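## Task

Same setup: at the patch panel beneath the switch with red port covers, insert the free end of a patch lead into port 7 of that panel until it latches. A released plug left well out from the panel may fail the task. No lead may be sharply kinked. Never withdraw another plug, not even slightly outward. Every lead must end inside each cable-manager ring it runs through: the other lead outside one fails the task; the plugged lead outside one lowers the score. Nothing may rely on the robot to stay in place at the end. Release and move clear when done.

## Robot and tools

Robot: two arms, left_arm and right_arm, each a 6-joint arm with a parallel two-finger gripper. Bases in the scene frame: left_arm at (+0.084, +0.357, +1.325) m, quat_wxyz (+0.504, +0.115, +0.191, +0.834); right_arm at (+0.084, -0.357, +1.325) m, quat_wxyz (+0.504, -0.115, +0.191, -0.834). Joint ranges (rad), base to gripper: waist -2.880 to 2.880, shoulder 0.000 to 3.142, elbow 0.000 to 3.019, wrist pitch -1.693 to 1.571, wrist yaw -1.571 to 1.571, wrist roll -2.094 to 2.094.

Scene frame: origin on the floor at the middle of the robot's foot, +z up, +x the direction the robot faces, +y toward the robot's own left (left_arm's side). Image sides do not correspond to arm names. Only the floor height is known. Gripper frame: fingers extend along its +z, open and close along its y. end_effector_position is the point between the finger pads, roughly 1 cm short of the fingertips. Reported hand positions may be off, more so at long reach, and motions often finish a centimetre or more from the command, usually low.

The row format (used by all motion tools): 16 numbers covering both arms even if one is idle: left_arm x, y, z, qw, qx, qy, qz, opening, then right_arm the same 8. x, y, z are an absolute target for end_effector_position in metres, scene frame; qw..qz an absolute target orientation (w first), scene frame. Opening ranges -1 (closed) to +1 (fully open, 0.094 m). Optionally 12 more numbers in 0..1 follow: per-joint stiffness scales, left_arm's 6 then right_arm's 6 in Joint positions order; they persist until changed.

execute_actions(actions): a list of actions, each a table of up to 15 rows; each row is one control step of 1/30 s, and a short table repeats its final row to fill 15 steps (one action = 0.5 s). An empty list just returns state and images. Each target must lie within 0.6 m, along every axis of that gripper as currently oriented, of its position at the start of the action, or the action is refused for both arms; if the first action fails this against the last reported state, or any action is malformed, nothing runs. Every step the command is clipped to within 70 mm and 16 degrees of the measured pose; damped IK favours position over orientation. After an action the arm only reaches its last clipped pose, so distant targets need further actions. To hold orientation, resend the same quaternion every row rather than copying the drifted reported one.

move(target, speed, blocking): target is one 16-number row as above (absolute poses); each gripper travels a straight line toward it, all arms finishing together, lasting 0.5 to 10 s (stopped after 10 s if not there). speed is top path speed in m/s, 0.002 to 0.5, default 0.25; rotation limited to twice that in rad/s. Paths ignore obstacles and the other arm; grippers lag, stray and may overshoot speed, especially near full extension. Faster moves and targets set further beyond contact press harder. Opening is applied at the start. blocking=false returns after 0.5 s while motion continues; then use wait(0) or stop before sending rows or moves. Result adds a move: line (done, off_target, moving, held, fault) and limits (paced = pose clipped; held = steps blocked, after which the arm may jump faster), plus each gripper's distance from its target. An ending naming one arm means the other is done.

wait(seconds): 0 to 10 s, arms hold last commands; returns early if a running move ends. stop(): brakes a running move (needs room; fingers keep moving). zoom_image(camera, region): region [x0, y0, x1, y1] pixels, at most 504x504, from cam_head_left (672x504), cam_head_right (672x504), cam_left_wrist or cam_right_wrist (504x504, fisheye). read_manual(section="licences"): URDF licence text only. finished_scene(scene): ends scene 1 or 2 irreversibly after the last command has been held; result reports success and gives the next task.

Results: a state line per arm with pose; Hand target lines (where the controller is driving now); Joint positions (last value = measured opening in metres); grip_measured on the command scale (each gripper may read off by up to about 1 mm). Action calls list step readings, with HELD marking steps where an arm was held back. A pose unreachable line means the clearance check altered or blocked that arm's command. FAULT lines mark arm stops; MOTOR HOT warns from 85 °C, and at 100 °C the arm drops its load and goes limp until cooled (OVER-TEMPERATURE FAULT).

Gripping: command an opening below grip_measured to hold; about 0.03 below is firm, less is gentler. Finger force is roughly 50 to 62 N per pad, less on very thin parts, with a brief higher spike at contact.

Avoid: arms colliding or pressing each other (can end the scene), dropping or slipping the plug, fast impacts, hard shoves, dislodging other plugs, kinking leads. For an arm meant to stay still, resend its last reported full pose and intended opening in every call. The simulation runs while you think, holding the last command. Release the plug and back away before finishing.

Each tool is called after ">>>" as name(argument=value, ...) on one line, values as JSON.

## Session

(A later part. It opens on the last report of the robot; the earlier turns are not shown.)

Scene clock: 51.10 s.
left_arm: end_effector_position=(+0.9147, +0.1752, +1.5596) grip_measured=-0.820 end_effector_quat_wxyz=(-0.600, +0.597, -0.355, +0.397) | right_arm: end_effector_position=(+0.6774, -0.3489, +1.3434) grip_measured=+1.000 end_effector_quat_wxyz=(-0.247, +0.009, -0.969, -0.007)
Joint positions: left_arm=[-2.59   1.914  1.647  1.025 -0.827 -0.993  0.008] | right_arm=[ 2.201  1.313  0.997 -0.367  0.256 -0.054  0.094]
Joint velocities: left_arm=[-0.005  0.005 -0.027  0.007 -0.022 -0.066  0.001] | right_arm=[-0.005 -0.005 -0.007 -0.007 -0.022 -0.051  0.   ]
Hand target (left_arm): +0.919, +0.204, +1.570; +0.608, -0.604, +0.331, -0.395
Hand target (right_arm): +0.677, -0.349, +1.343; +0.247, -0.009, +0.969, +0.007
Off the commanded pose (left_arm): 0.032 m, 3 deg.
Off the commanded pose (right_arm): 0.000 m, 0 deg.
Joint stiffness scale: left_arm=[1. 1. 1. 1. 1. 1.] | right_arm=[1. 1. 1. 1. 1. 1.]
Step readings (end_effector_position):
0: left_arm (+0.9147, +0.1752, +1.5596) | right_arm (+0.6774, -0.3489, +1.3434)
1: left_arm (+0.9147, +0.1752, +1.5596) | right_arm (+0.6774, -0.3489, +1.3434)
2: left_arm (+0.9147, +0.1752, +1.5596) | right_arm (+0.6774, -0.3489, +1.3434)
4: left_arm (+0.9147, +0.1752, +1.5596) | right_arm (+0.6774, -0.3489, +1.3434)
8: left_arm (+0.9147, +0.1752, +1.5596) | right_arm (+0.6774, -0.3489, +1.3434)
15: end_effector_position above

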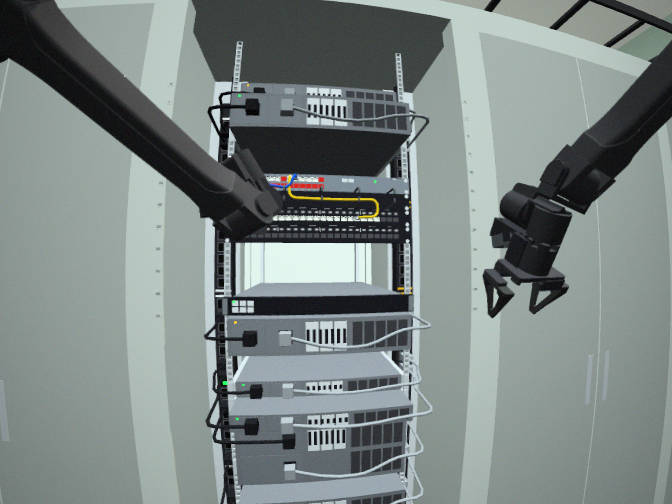

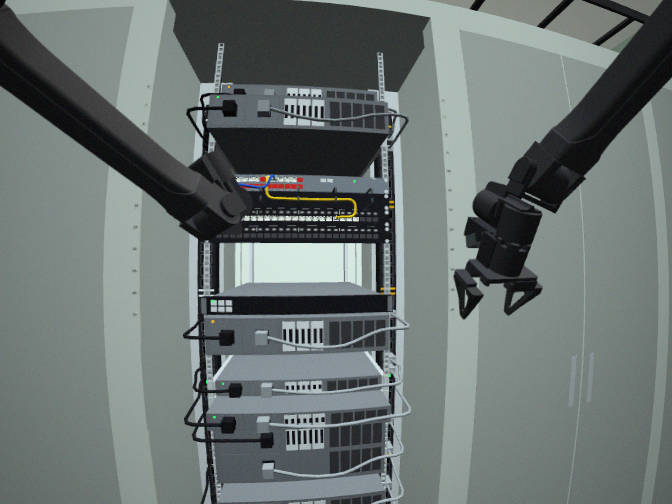

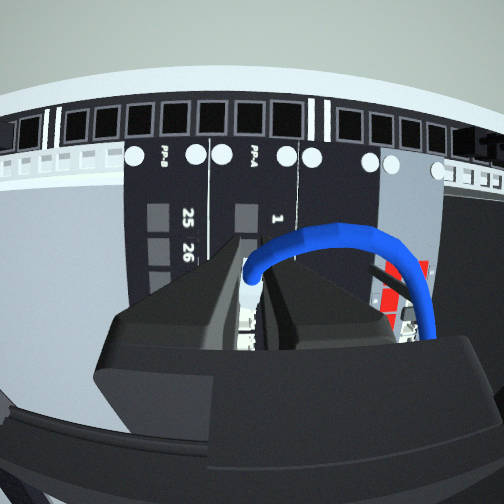

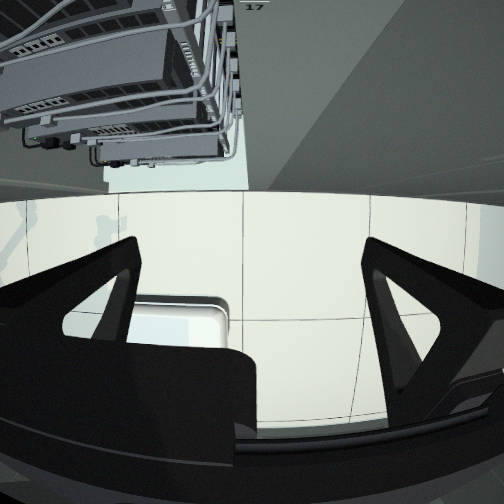

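>>> execute_actions(actions=[[[0.92,0.213,1.570,0.6086,-0.6053,0.3316,-0.3952,-0.81,0.6774,-0.3489,1.3434,-0.247,0.009,-0.969,-0.007,1]],[[0.92,0.221,1.570,0.6086,-0.6053,0.3316,-0.3952,-0.81,0.6774,-0.3489,1.3434,-0.247,0.009,-0.969,-0.007,1]]])

>>> zoom_image(camera="cam_left_wrist", region=[150,150,350,350])

Scene clock: 52.37 s.
left_arm: end_effector_position=(+0.9135, +0.1859, +1.5588) grip_measured=-0.810 end_effector_quat_wxyz=(-0.600, +0.595, -0.354, +0.400) | right_arm: end_effector_position=(+0.6774, -0.3489, +1.3434) grip_measured=+1.000 end_effector_quat_wxyz=(-0.247, +0.009, -0.969, -0.007)
Joint positions: left_arm=[-2.575  1.895  1.62   1.025 -0.81  -1.011  0.009] | right_arm=[ 2.201  1.313  0.997 -0.367  0.256 -0.054  0.094]
Joint velocities: left_arm=[-0.005  0.005  0.007 -0.007  0.051  0.037 -0.   ] | right_arm=[ 0.005 -0.005 -0.002 -0.002  0.037 -0.037  0.   ]
Hand target (left_arm): +0.919, +0.220, +1.570; +0.608, -0.604, +0.331, -0.395
Hand target (right_arm): +0.677, -0.349, +1.343; +0.247, -0.009, +0.969, +0.007
Off the commanded pose (left_arm): 0.037 m, 3 deg.
Off the commanded pose (right_arm): 0.000 m, 0 deg.
Joint stiffness scale: left_arm=[1. 1. 1. 1. 1. 1.] | right_arm=[1. 1. 1. 1. 1. 1.]
Step readings (end_effector_position; steps 1 to 15: 1st action; 16 to 30: 2nd action):
0: left_arm (+0.9147, +0.1752, +1.5596) | right_arm (+0.6774, -0.3489, +1.3434)
1: left_arm (+0.9147, +0.1749, +1.5595) | right_arm (+0.6774, -0.3489, +1.3434)
2: left_arm (+0.9143, +0.1753, +1.5590) | right_arm (+0.6774, -0.3489, +1.3434)
4: left_arm (+0.9137, +0.1765, +1.5576) | right_arm (+0.6774, -0.3489, +1.3434)
8: left_arm (+0.9140, +0.1785, +1.5559) | right_arm (+0.6774, -0.3489, +1.3434)
15: left_arm (+0.9141, +0.1787, +1.5558) | right_arm (+0.6774, -0.3489, +1.3434)
16: left_arm (+0.9142, +0.1788, +1.5559) | right_arm (+0.6774, -0.3489, +1.3434)
17: left_arm (+0.9136, +0.1789, +1.5557) | right_arm (+0.6774, -0.3489, +1.3434)
19: left_arm (+0.9130, +0.1810, +1.5555) | right_arm (+0.6774, -0.3489, +1.3434)
23: left_arm (+0.9135, +0.1848, +1.5570) | right_arm (+0.6774, -0.3489, +1.3434)
30: end_effector_position above

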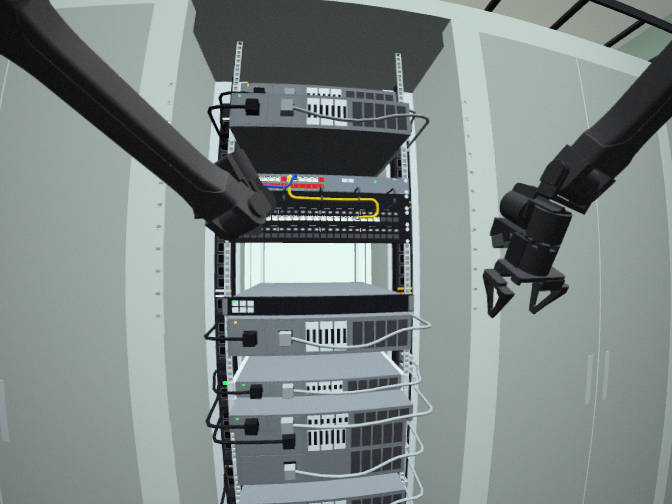

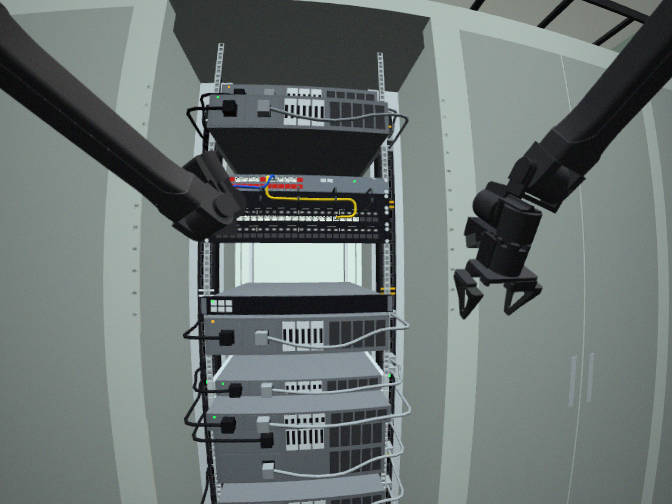

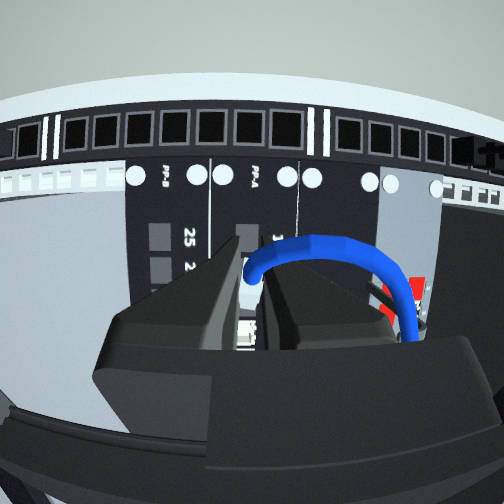

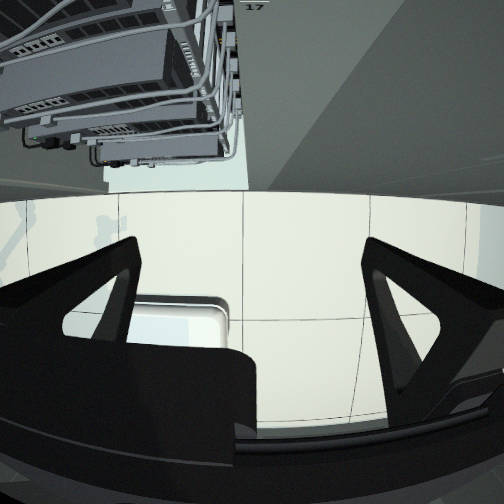

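Region (150, 150, 350, 350) of cam_left_wrist's 504x504 image, scaled by 2.520, with more detail than that image has.

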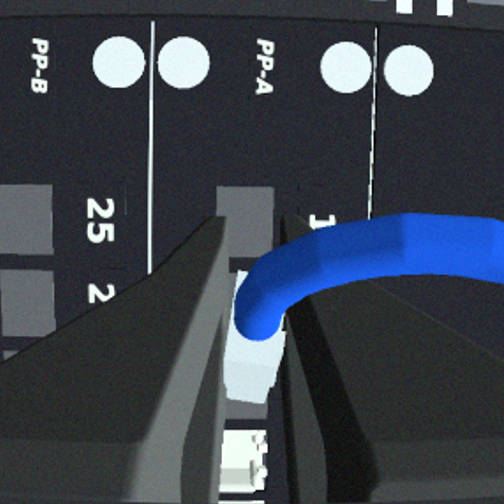

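>>> execute_actions(actions=[[[0.92,0.215,1.570,0.6086,-0.6053,0.3316,-0.3952,-0.89,0.6774,-0.3489,1.3434,-0.247,0.009,-0.969,-0.007,1]]])

>>> move(target=[0.935,0.100,1.578,0.6347,-0.627,0.2886,-0.3518,-0.89,0.6774,-0.3489,1.3434,-0.247,0.009,-0.969,-0.007,1], speed=0.1)

>>> zoom_image(camera="cam_left_wrist", region=[150,150,350,350])

Scene clock: 53.93 s.
left_arm: end_effector_position=(+0.9134, +0.1860, +1.5588) grip_measured=-0.859 end_effector_quat_wxyz=(-0.600, +0.596, -0.354, +0.400) | right_arm: end_effector_position=(+0.6774, -0.3489, +1.3434) grip_measured=+1.000 end_effector_quat_wxyz=(-0.247, +0.009, -0.969, -0.007)
Joint positions: left_arm=[-2.575  1.895  1.62   1.025 -0.811 -1.011  0.007] | right_arm=[ 2.201  1.313  0.997 -0.367  0.256 -0.054  0.094]
Joint velocities: left_arm=[-0.005  0.005 -0.007  0.007  0.022 -0.007  0.   ] | right_arm=[ 0.005 -0.005 -0.007  0.002 -0.007 -0.037  0.   ]
Hand target (left_arm): +0.919, +0.215, +1.570; +0.608, -0.604, +0.331, -0.395
Hand target (right_arm): +0.677, -0.349, +1.343; +0.247, -0.009, +0.969, +0.007
Off the commanded pose (left_arm): 0.032 m, 3 deg.
Off the commanded pose (right_arm): 0.000 m, 0 deg.
Joint stiffness scale: left_arm=[1. 1. 1. 1. 1. 1.] | right_arm=[1. 1. 1. 1. 1. 1.]
Step readings (end_effector_position):
0: left_arm (+0.9135, +0.1859, +1.5588) | right_arm (+0.6774, -0.3489, +1.3434)
1: left_arm (+0.9135, +0.1860, +1.5588) | right_arm (+0.6774, -0.3489, +1.3434)
2: left_arm (+0.9135, +0.1860, +1.5588) | right_arm (+0.6774, -0.3489, +1.3434)
4: left_arm (+0.9134, +0.1860, +1.5588) | right_arm (+0.6774, -0.3489, +1.3434)
8: left_arm (+0.9134, +0.1860, +1.5588) | right_arm (+0.6774, -0.3489, +1.3434)
15: end_effector_position above

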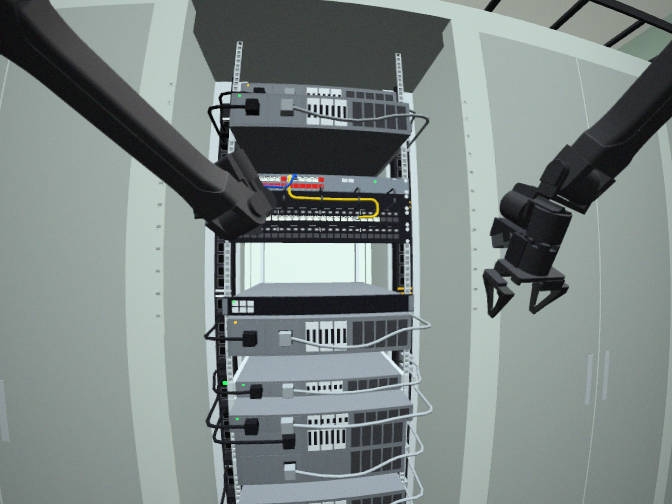

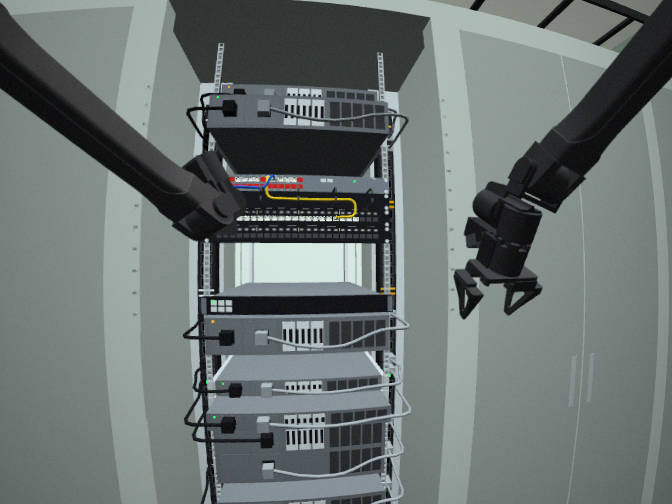

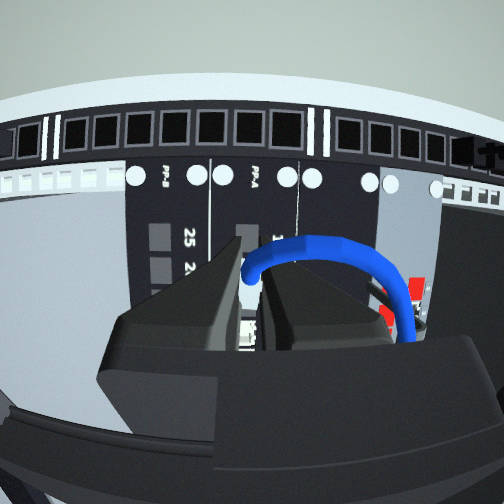

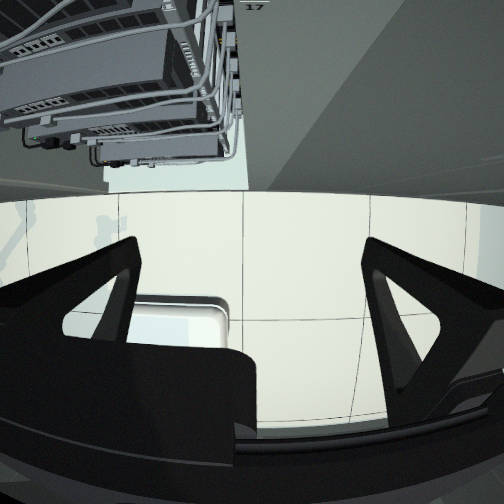

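Scene clock: 55.40 s.
left_arm: end_effector_position=(+0.9372, +0.1069, +1.5523) grip_measured=-0.859 end_effector_quat_wxyz=(-0.633, +0.623, -0.315, +0.334) | right_arm: end_effector_position=(+0.6774, -0.3489, +1.3434) grip_measured=+1.000 end_effector_quat_wxyz=(-0.247, +0.009, -0.969, -0.007)
Joint positions: left_arm=[-2.671  2.207  2.069  1.154 -1.009 -0.716  0.007] | right_arm=[ 2.201  1.313  0.997 -0.367  0.256 -0.054  0.094]
Joint velocities: left_arm=[-0.005 -0.005  0.022  0.007 -0.007  0.051 -0.001] | right_arm=[-0.005 -0.015 -0.007 -0.017  0.051 -0.007  0.   ]
Hand target (left_arm): +0.935, +0.100, +1.577; +0.631, -0.627, +0.290, -0.353
Hand target (right_arm): +0.677, -0.349, +1.343; +0.247, -0.009, +0.969, +0.007
Off the commanded pose (left_arm): 0.027 m, 4 deg.
Off the commanded pose (right_arm): 0.000 m, 0 deg.
Joint stiffness scale: left_arm=[1. 1. 1. 1. 1. 1.] | right_arm=[1. 1. 1. 1. 1. 1.]
move: off_target (left_arm)

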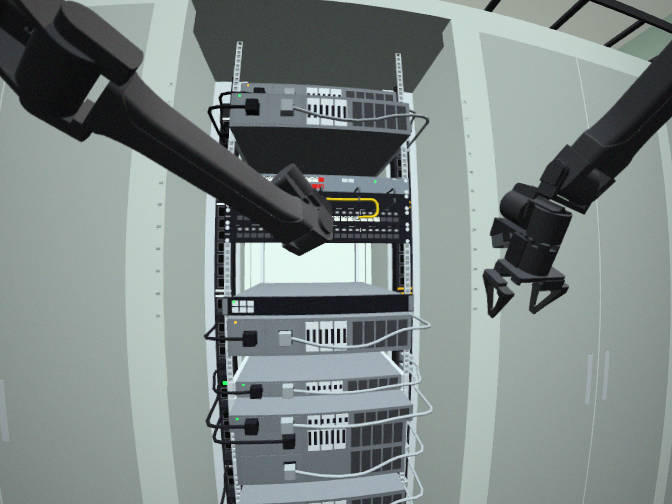

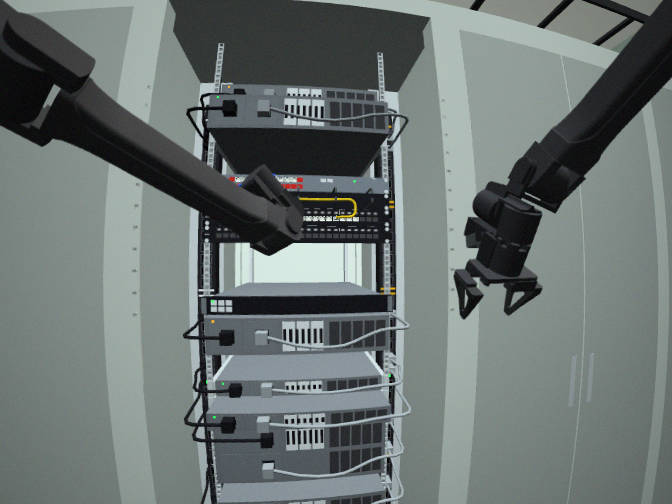

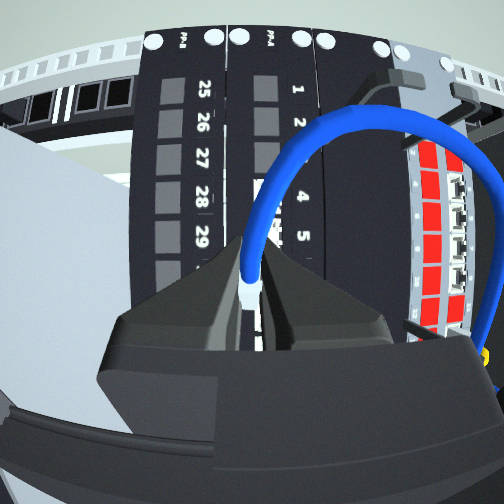

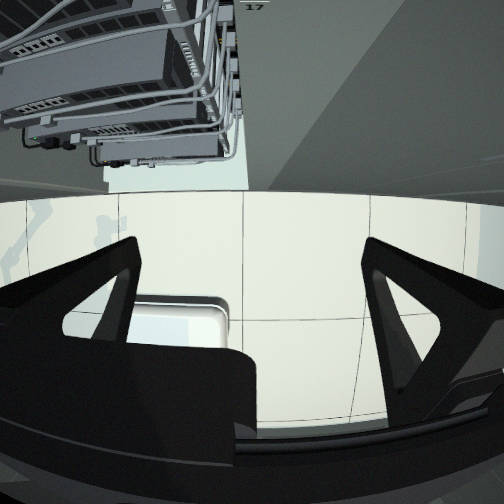

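Region (150, 150, 350, 350) of cam_left_wrist's 504x504 image, scaled by 2.520, with more detail than that image has.

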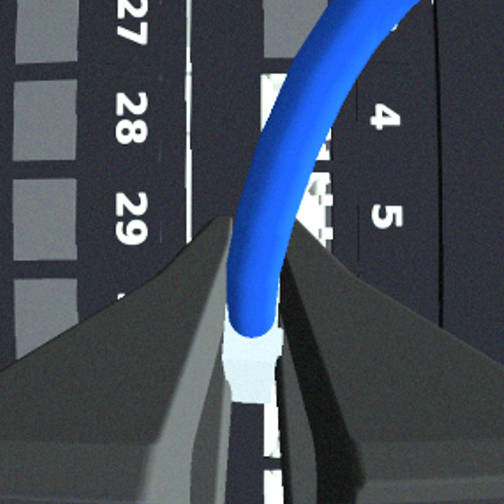

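>>> execute_actions(actions=[[[0.935,0.093,1.586,0.6347,-0.627,0.2886,-0.3518,-0.89,0.6774,-0.3489,1.3434,-0.247,0.009,-0.969,-0.007,1]]])

>>> zoom_image(camera="cam_left_wrist", region=[150,150,350,350])

Scene clock: 56.23 s.
left_arm: end_effector_position=(+0.9394, +0.1080, +1.5636) grip_measured=-0.859 end_effector_quat_wxyz=(-0.637, +0.624, -0.309, +0.332) | right_arm: end_effector_position=(+0.6774, -0.3489, +1.3434) grip_measured=+1.000 end_effector_quat_wxyz=(-0.247, +0.009, -0.969, -0.007)
Joint positions: left_arm=[-2.674  2.214  2.105  1.156 -1.014 -0.69   0.007] | right_arm=[ 2.201  1.313  0.997 -0.367  0.256 -0.054  0.094]
Joint velocities: left_arm=[ 0.015 -0.015 -0.017 -0.012 -0.051  0.051  0.   ] | right_arm=[ 0.005 -0.005  0.007 -0.012 -0.081 -0.022  0.   ]
Hand target (left_arm): +0.934, +0.094, +1.585; +0.632, -0.626, +0.289, -0.352
Hand target (right_arm): +0.677, -0.349, +1.343; +0.247, -0.009, +0.969, +0.007
Off the commanded pose (left_arm): 0.027 m, 3 deg.
Off the commanded pose (right_arm): 0.000 m, 0 deg.
Joint stiffness scale: left_arm=[1. 1. 1. 1. 1. 1.] | right_arm=[1. 1. 1. 1. 1. 1.]
Step readings (end_effector_position):
0: left_arm (+0.9374, +0.1072, +1.5533) | right_arm (+0.6774, -0.3489, +1.3434)
1: left_arm (+0.9374, +0.1076, +1.5539) | right_arm (+0.6774, -0.3489, +1.3434)
2: left_arm (+0.9378, +0.1076, +1.5543) | right_arm (+0.6774, -0.3489, +1.3434)
4: left_arm (+0.9386, +0.1075, +1.5573) | right_arm (+0.6774, -0.3489, +1.3434)
8: left_arm (+0.9391, +0.1078, +1.5624) | right_arm (+0.6774, -0.3489, +1.3434)
15: end_effector_position above

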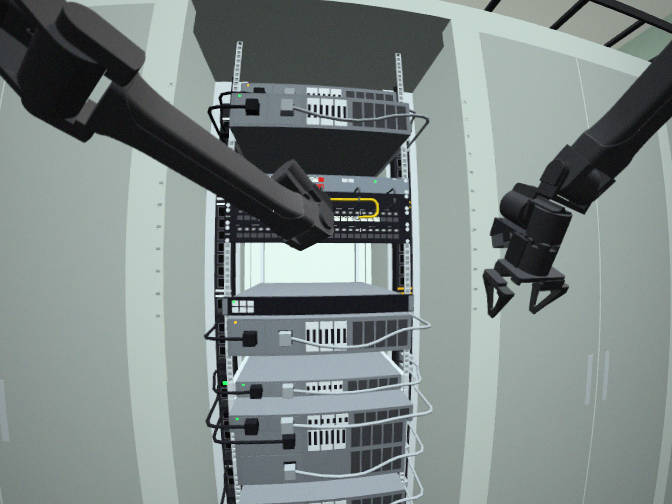

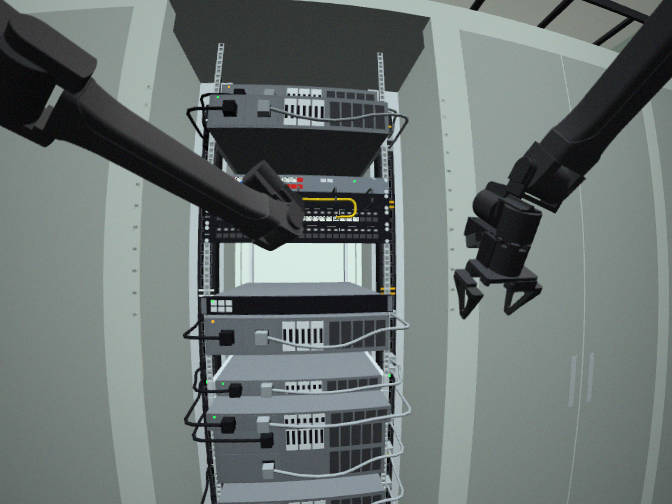

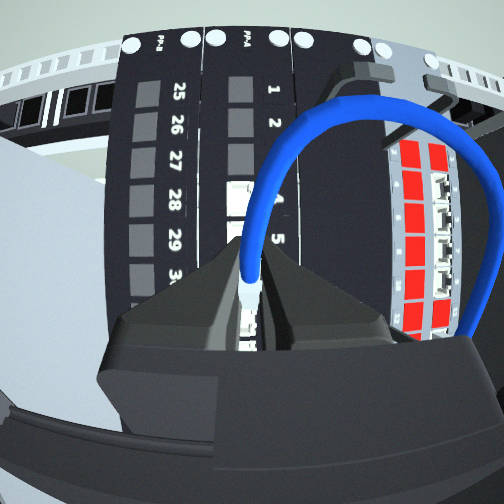

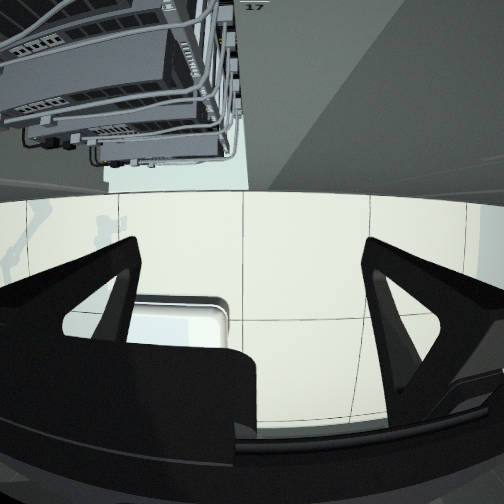

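Region (150, 150, 350, 350) of cam_left_wrist's 504x504 image, scaled by 2.520, with more detail than that image has.

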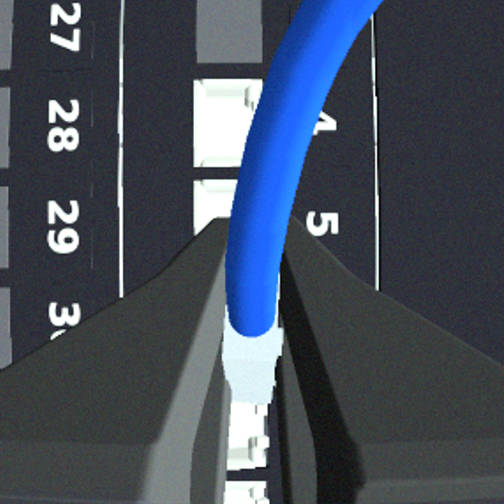

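>>> execute_actions(actions=[[[0.932,0.084,1.582,0.6347,-0.627,0.2886,-0.3518,-0.89,0.6774,-0.3489,1.3434,-0.247,0.009,-0.969,-0.007,1]]])

>>> zoom_image(camera="cam_left_wrist", region=[150,150,350,350])

Scene clock: 57.03 s.
left_arm: end_effector_position=(+0.9361, +0.0957, +1.5559) grip_measured=-0.859 end_effector_quat_wxyz=(-0.636, +0.623, -0.312, +0.331) | right_arm: end_effector_position=(+0.6774, -0.3489, +1.3434) grip_measured=+1.000 end_effector_quat_wxyz=(-0.247, +0.009, -0.969, -0.007)
Joint positions: left_arm=[-2.685  2.239  2.12   1.172 -1.019 -0.674  0.007] | right_arm=[ 2.201  1.313  0.997 -0.367  0.256 -0.054  0.094]
Joint velocities: left_arm=[-0.015 -0.015 -0.012  0.012  0.037  0.007 -0.001] | right_arm=[-0.005 -0.015 -0.012  0.002  0.022  0.037  0.   ]
Hand target (left_arm): +0.931, +0.085, +1.581; +0.632, -0.626, +0.289, -0.352
Hand target (right_arm): +0.677, -0.349, +1.343; +0.247, -0.009, +0.969, +0.007
Off the commanded pose (left_arm): 0.029 m, 4 deg.
Off the commanded pose (right_arm): 0.000 m, 0 deg.
Joint stiffness scale: left_arm=[1. 1. 1. 1. 1. 1.] | right_arm=[1. 1. 1. 1. 1. 1.]
Step readings (end_effector_position):
0: left_arm (+0.9394, +0.1078, +1.5633) | right_arm (+0.6774, -0.3489, +1.3434)
1: left_arm (+0.9391, +0.1077, +1.5629) | right_arm (+0.6774, -0.3489, +1.3434)
2: left_arm (+0.9390, +0.1078, +1.5635) | right_arm (+0.6774, -0.3489, +1.3434)
4: left_arm (+0.9386, +0.1062, +1.5635) | right_arm (+0.6774, -0.3489, +1.3434)
8: left_arm (+0.9371, +0.1007, +1.5604) | right_arm (+0.6774, -0.3489, +1.3434)
15: end_effector_position above

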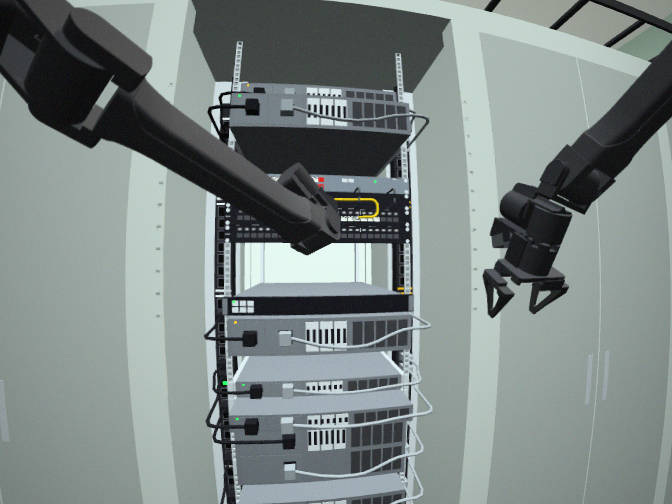

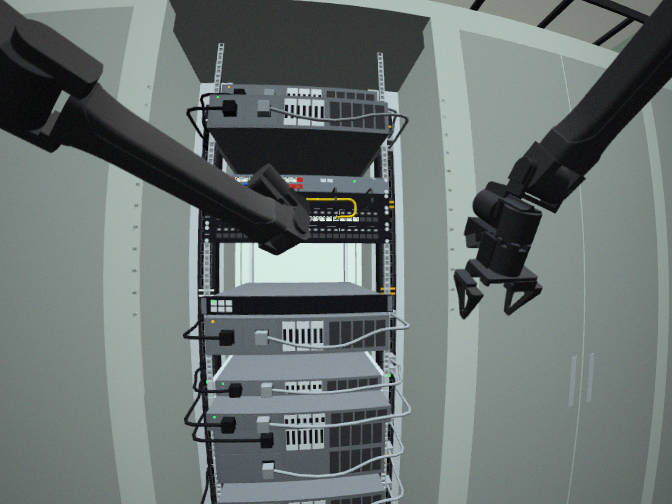

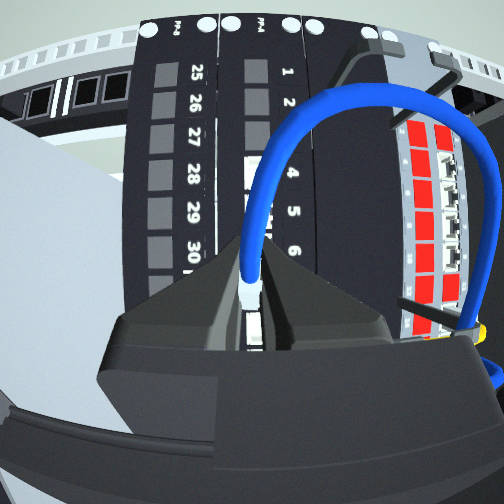

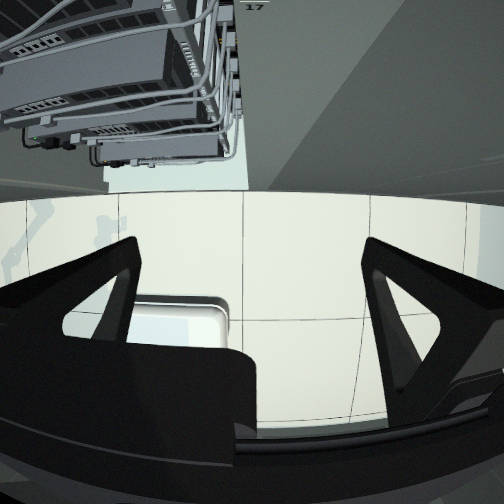

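Region (150, 150, 350, 350) of cam_left_wrist's 504x504 image, scaled by 2.520, with more detail than that image has.

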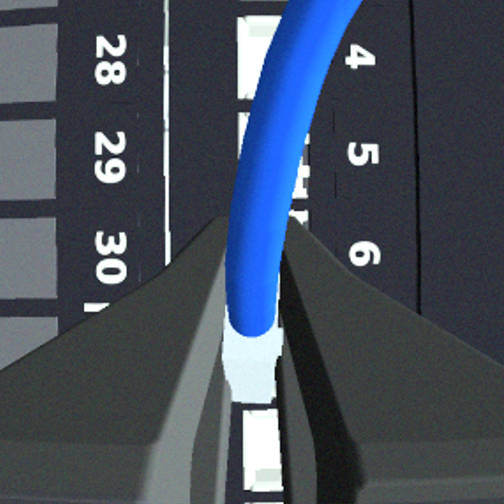

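>>> execute_actions(actions=[[[0.934,0.085,1.5845,0.6347,-0.627,0.2886,-0.3518,-0.89,0.6774,-0.3489,1.3434,-0.247,0.009,-0.969,-0.007,1]]])

>>> zoom_image(camera="cam_left_wrist", region=[150,150,350,350])

Scene clock: 57.73 s.
left_arm: end_effector_position=(+0.9371, +0.0972, +1.5602) grip_measured=-0.859 end_effector_quat_wxyz=(-0.637, +0.624, -0.308, +0.333) | right_arm: end_effector_position=(+0.6774, -0.3489, +1.3434) grip_measured=+1.000 end_effector_quat_wxyz=(-0.247, +0.009, -0.969, -0.007)
Joint positions: left_arm=[-2.685  2.239  2.13   1.172 -1.019 -0.673  0.007] | right_arm=[ 2.201  1.313  0.997 -0.367  0.256 -0.054  0.094]
Joint velocities: left_arm=[ 0.005  0.005 -0.007 -0.002  0.051 -0.081 -0.002] | right_arm=[-0.005  0.005 -0.012 -0.022  0.007  0.037  0.   ]
Hand target (left_arm): +0.933, +0.086, +1.584; +0.633, -0.626, +0.289, -0.352
Hand target (right_arm): +0.677, -0.349, +1.343; +0.247, -0.009, +0.969, +0.007
Off the commanded pose (left_arm): 0.027 m, 3 deg.
Off the commanded pose (right_arm): 0.000 m, 0 deg.
Joint stiffness scale: left_arm=[1. 1. 1. 1. 1. 1.] | right_arm=[1. 1. 1. 1. 1. 1.]
Step readings (end_effector_position):
0: left_arm (+0.9361, +0.0957, +1.5559) | right_arm (+0.6774, -0.3489, +1.3434)
1: left_arm (+0.9361, +0.0958, +1.5563) | right_arm (+0.6774, -0.3489, +1.3434)
2: left_arm (+0.9363, +0.0960, +1.5568) | right_arm (+0.6774, -0.3489, +1.3434)
4: left_arm (+0.9365, +0.0964, +1.5579) | right_arm (+0.6774, -0.3489, +1.3434)
8: left_arm (+0.9370, +0.0971, +1.5599) | right_arm (+0.6774, -0.3489, +1.3434)
15: end_effector_position above

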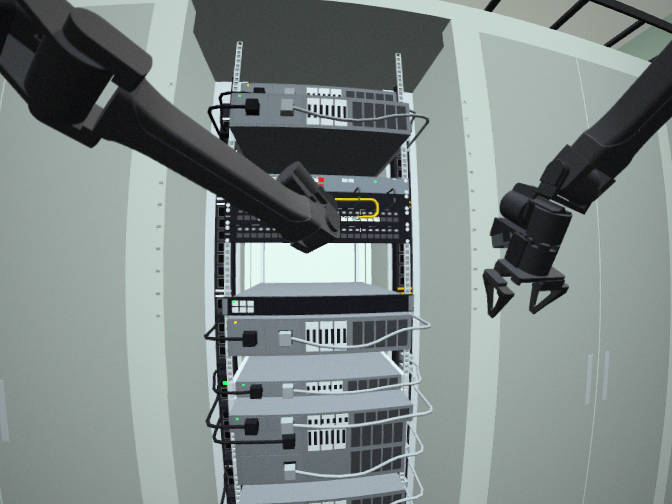

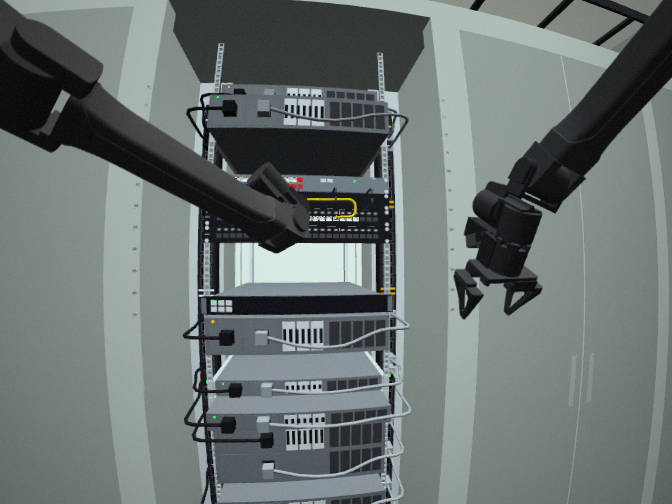

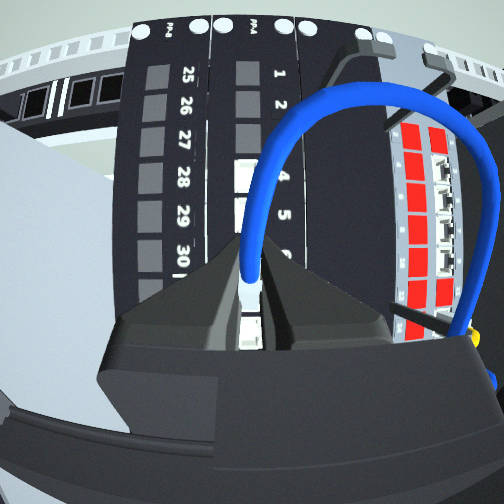

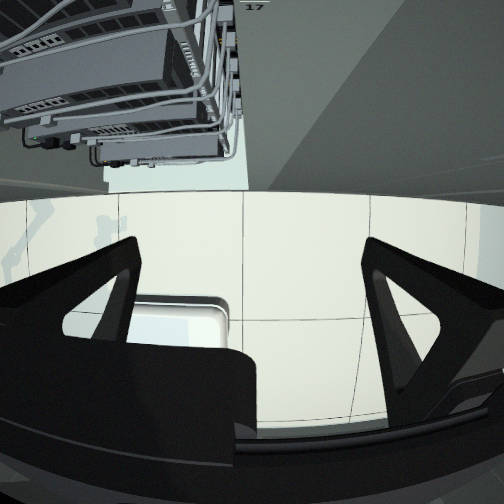

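Region (150, 150, 350, 350) of cam_left_wrist's 504x504 image, scaled by 2.520, with more detail than that image has.

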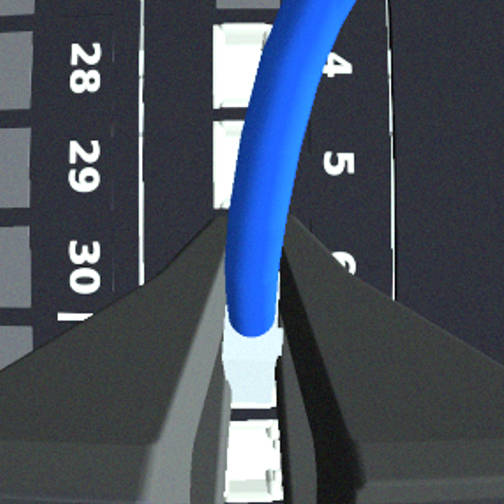

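>>> execute_actions(actions=[[[0.9375,0.085,1.583,0.6347,-0.627,0.2886,-0.3518,-0.89,0.6774,-0.3489,1.3434,-0.247,0.009,-0.969,-0.007,1]]])

>>> zoom_image(camera="cam_left_wrist", region=[150,150,350,350])

Scene clock: 58.47 s.
left_arm: end_effector_position=(+0.9385, +0.0980, +1.5638) grip_measured=-0.859 end_effector_quat_wxyz=(-0.637, +0.625, -0.303, +0.335) | right_arm: end_effector_position=(+0.6774, -0.3489, +1.3434) grip_measured=+1.000 end_effector_quat_wxyz=(-0.247, +0.009, -0.969, -0.007)
Joint positions: left_arm=[-2.685  2.243  2.146  1.172 -1.019 -0.673  0.007] | right_arm=[ 2.201  1.313  0.997 -0.367  0.256 -0.054  0.094]
Joint velocities: left_arm=[ 0.005 -0.005  0.007 -0.002 -0.022 -0.007 -0.   ] | right_arm=[-0.015 -0.005  0.012 -0.002 -0.007 -0.051  0.   ]
Hand target (left_arm): +0.936, +0.086, +1.583; +0.633, -0.626, +0.289, -0.352
Hand target (right_arm): +0.677, -0.349, +1.343; +0.247, -0.009, +0.969, +0.007
Off the commanded pose (left_arm): 0.023 m, 3 deg.
Off the commanded pose (right_arm): 0.000 m, 0 deg.
Joint stiffness scale: left_arm=[1. 1. 1. 1. 1. 1.] | right_arm=[1. 1. 1. 1. 1. 1.]
Step readings (end_effector_position):
0: left_arm (+0.9371, +0.0972, +1.5602) | right_arm (+0.6774, -0.3489, +1.3434)
1: left_arm (+0.9372, +0.0974, +1.5607) | right_arm (+0.6774, -0.3489, +1.3434)
2: left_arm (+0.9375, +0.0972, +1.5608) | right_arm (+0.6774, -0.3489, +1.3434)
4: left_arm (+0.9380, +0.0974, +1.5619) | right_arm (+0.6774, -0.3489, +1.3434)
8: left_arm (+0.9384, +0.0978, +1.5631) | right_arm (+0.6774, -0.3489, +1.3434)
15: end_effector_position above

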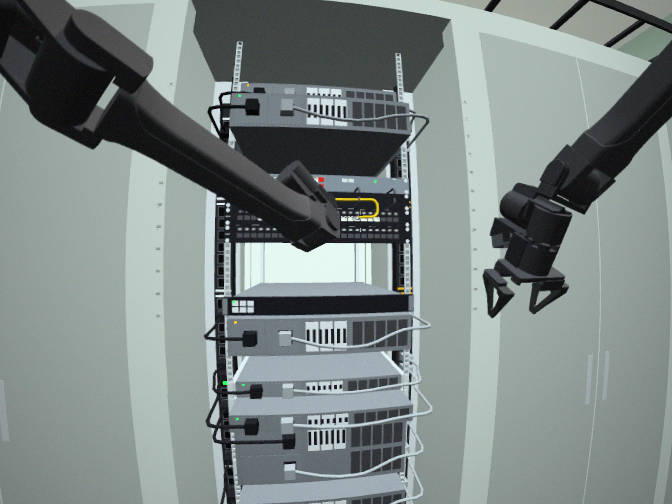

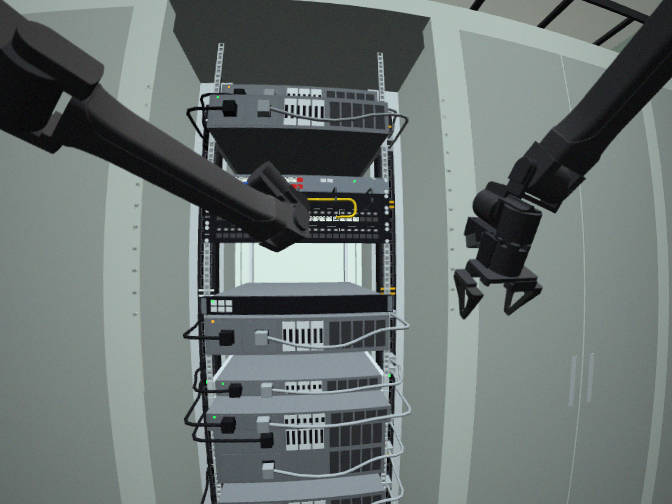

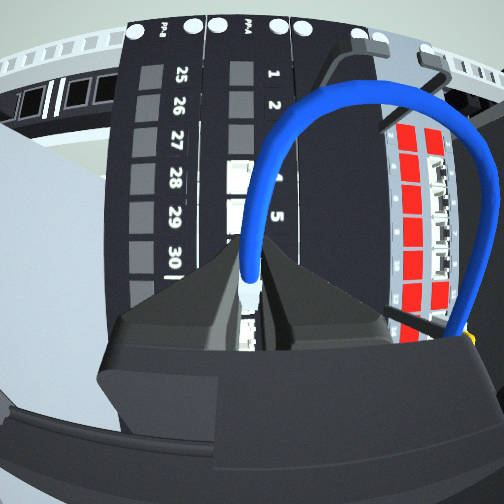

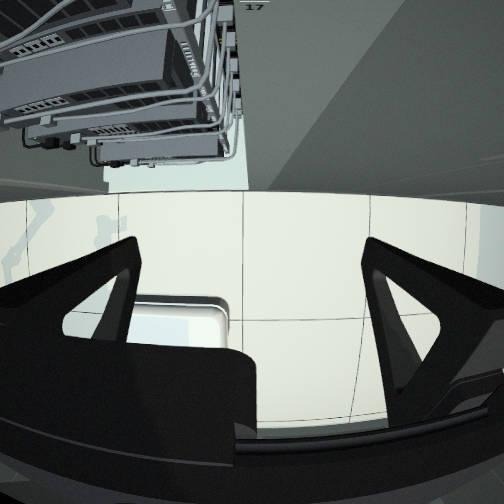

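Region (150, 150, 350, 350) of cam_left_wrist's 504x504 image, scaled by 2.520, with more detail than that image has.

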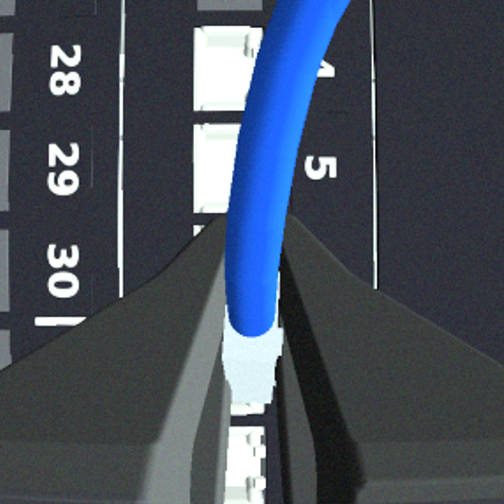

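Now shoulder is at + edge; lower 4 mm.

>>> execute_actions(actions=[[[0.9375,0.0835,1.5795,0.6347,-0.627,0.2886,-0.3518,-0.89,0.6774,-0.3489,1.3434,-0.247,0.009,-0.969,-0.007,1]]])

>>> zoom_image(camera="cam_left_wrist", region=[150,150,350,350])

Scene clock: 59.07 s.
left_arm: end_effector_position=(+0.9388, +0.0951, +1.5583) grip_measured=-0.859 end_effector_quat_wxyz=(-0.637, +0.624, -0.306, +0.334) | right_arm: end_effector_position=(+0.6774, -0.3489, +1.3434) grip_measured=+1.000 end_effector_quat_wxyz=(-0.247, +0.009, -0.969, -0.007)
Joint positions: left_arm=[-2.685  2.253  2.15   1.172 -1.019 -0.673  0.007] | right_arm=[ 2.201  1.313  0.997 -0.367  0.256 -0.054  0.094]
Joint velocities: left_arm=[-0.005  0.005  0.007 -0.002  0.007 -0.066 -0.001] | right_arm=[-0.005 -0.005 -0.022 -0.012 -0.007 -0.037  0.   ]
Hand target (left_arm): +0.936, +0.084, +1.579; +0.633, -0.626, +0.289, -0.352
Hand target (right_arm): +0.677, -0.349, +1.343; +0.247, -0.009, +0.969, +0.007
Off the commanded pose (left_arm): 0.024 m, 3 deg.
Off the commanded pose (right_arm): 0.000 m, 0 deg.
Joint stiffness scale: left_arm=[1. 1. 1. 1. 1. 1.] | right_arm=[1. 1. 1. 1. 1. 1.]
Step readings (end_effector_position):
0: left_arm (+0.9385, +0.0979, +1.5635) | right_arm (+0.6774, -0.3489, +1.3434)
1: left_arm (+0.9386, +0.0978, +1.5634) | right_arm (+0.6774, -0.3489, +1.3434)
2: left_arm (+0.9387, +0.0977, +1.5633) | right_arm (+0.6774, -0.3489, +1.3434)
4: left_arm (+0.9388, +0.0972, +1.5624) | right_arm (+0.6774, -0.3489, +1.3434)
8: left_arm (+0.9388, +0.0960, +1.5600) | right_arm (+0.6774, -0.3489, +1.3434)
15: end_effector_position above

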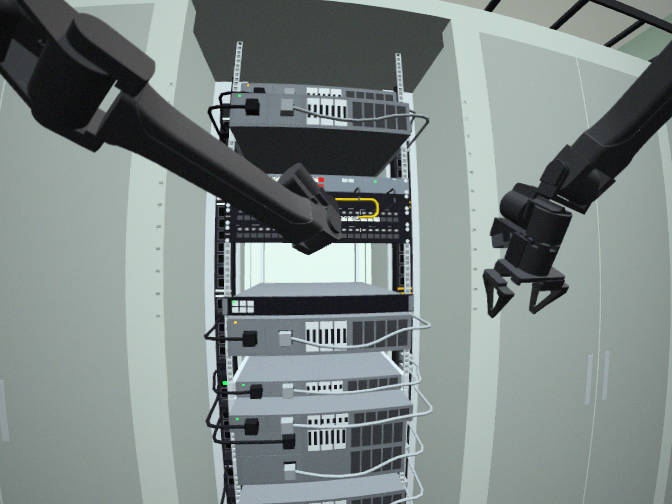

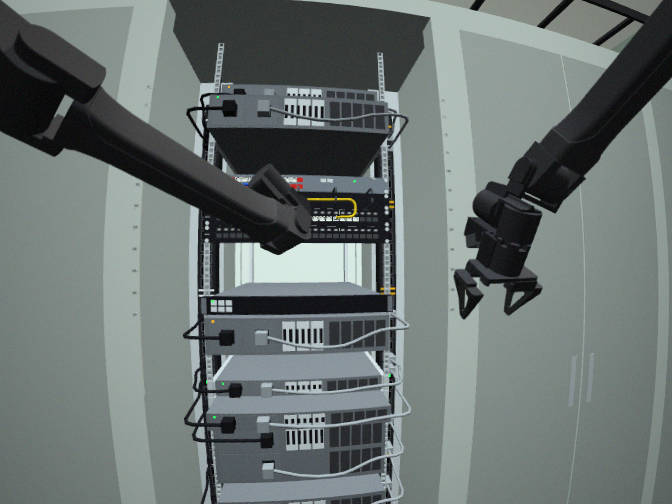

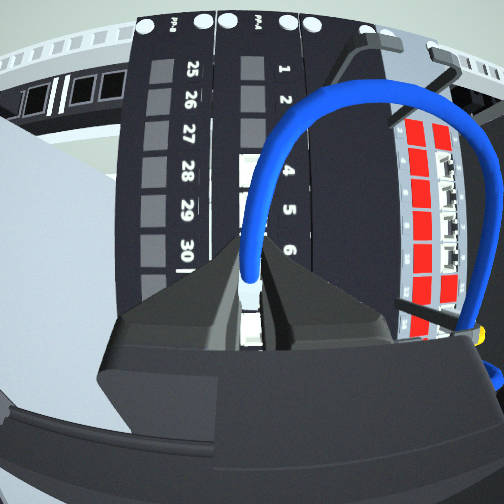

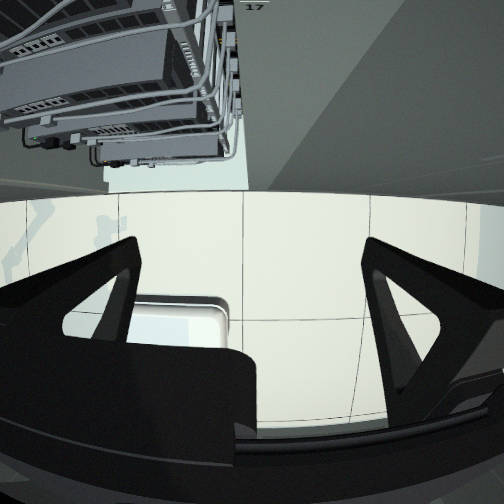

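Region (150, 150, 350, 350) of cam_left_wrist's 504x504 image, scaled by 2.520, with more detail than that image has.

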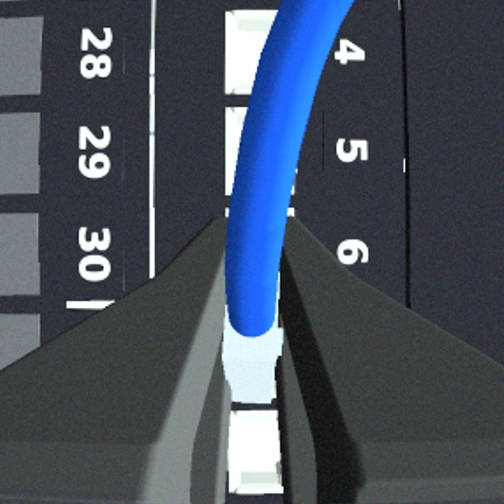

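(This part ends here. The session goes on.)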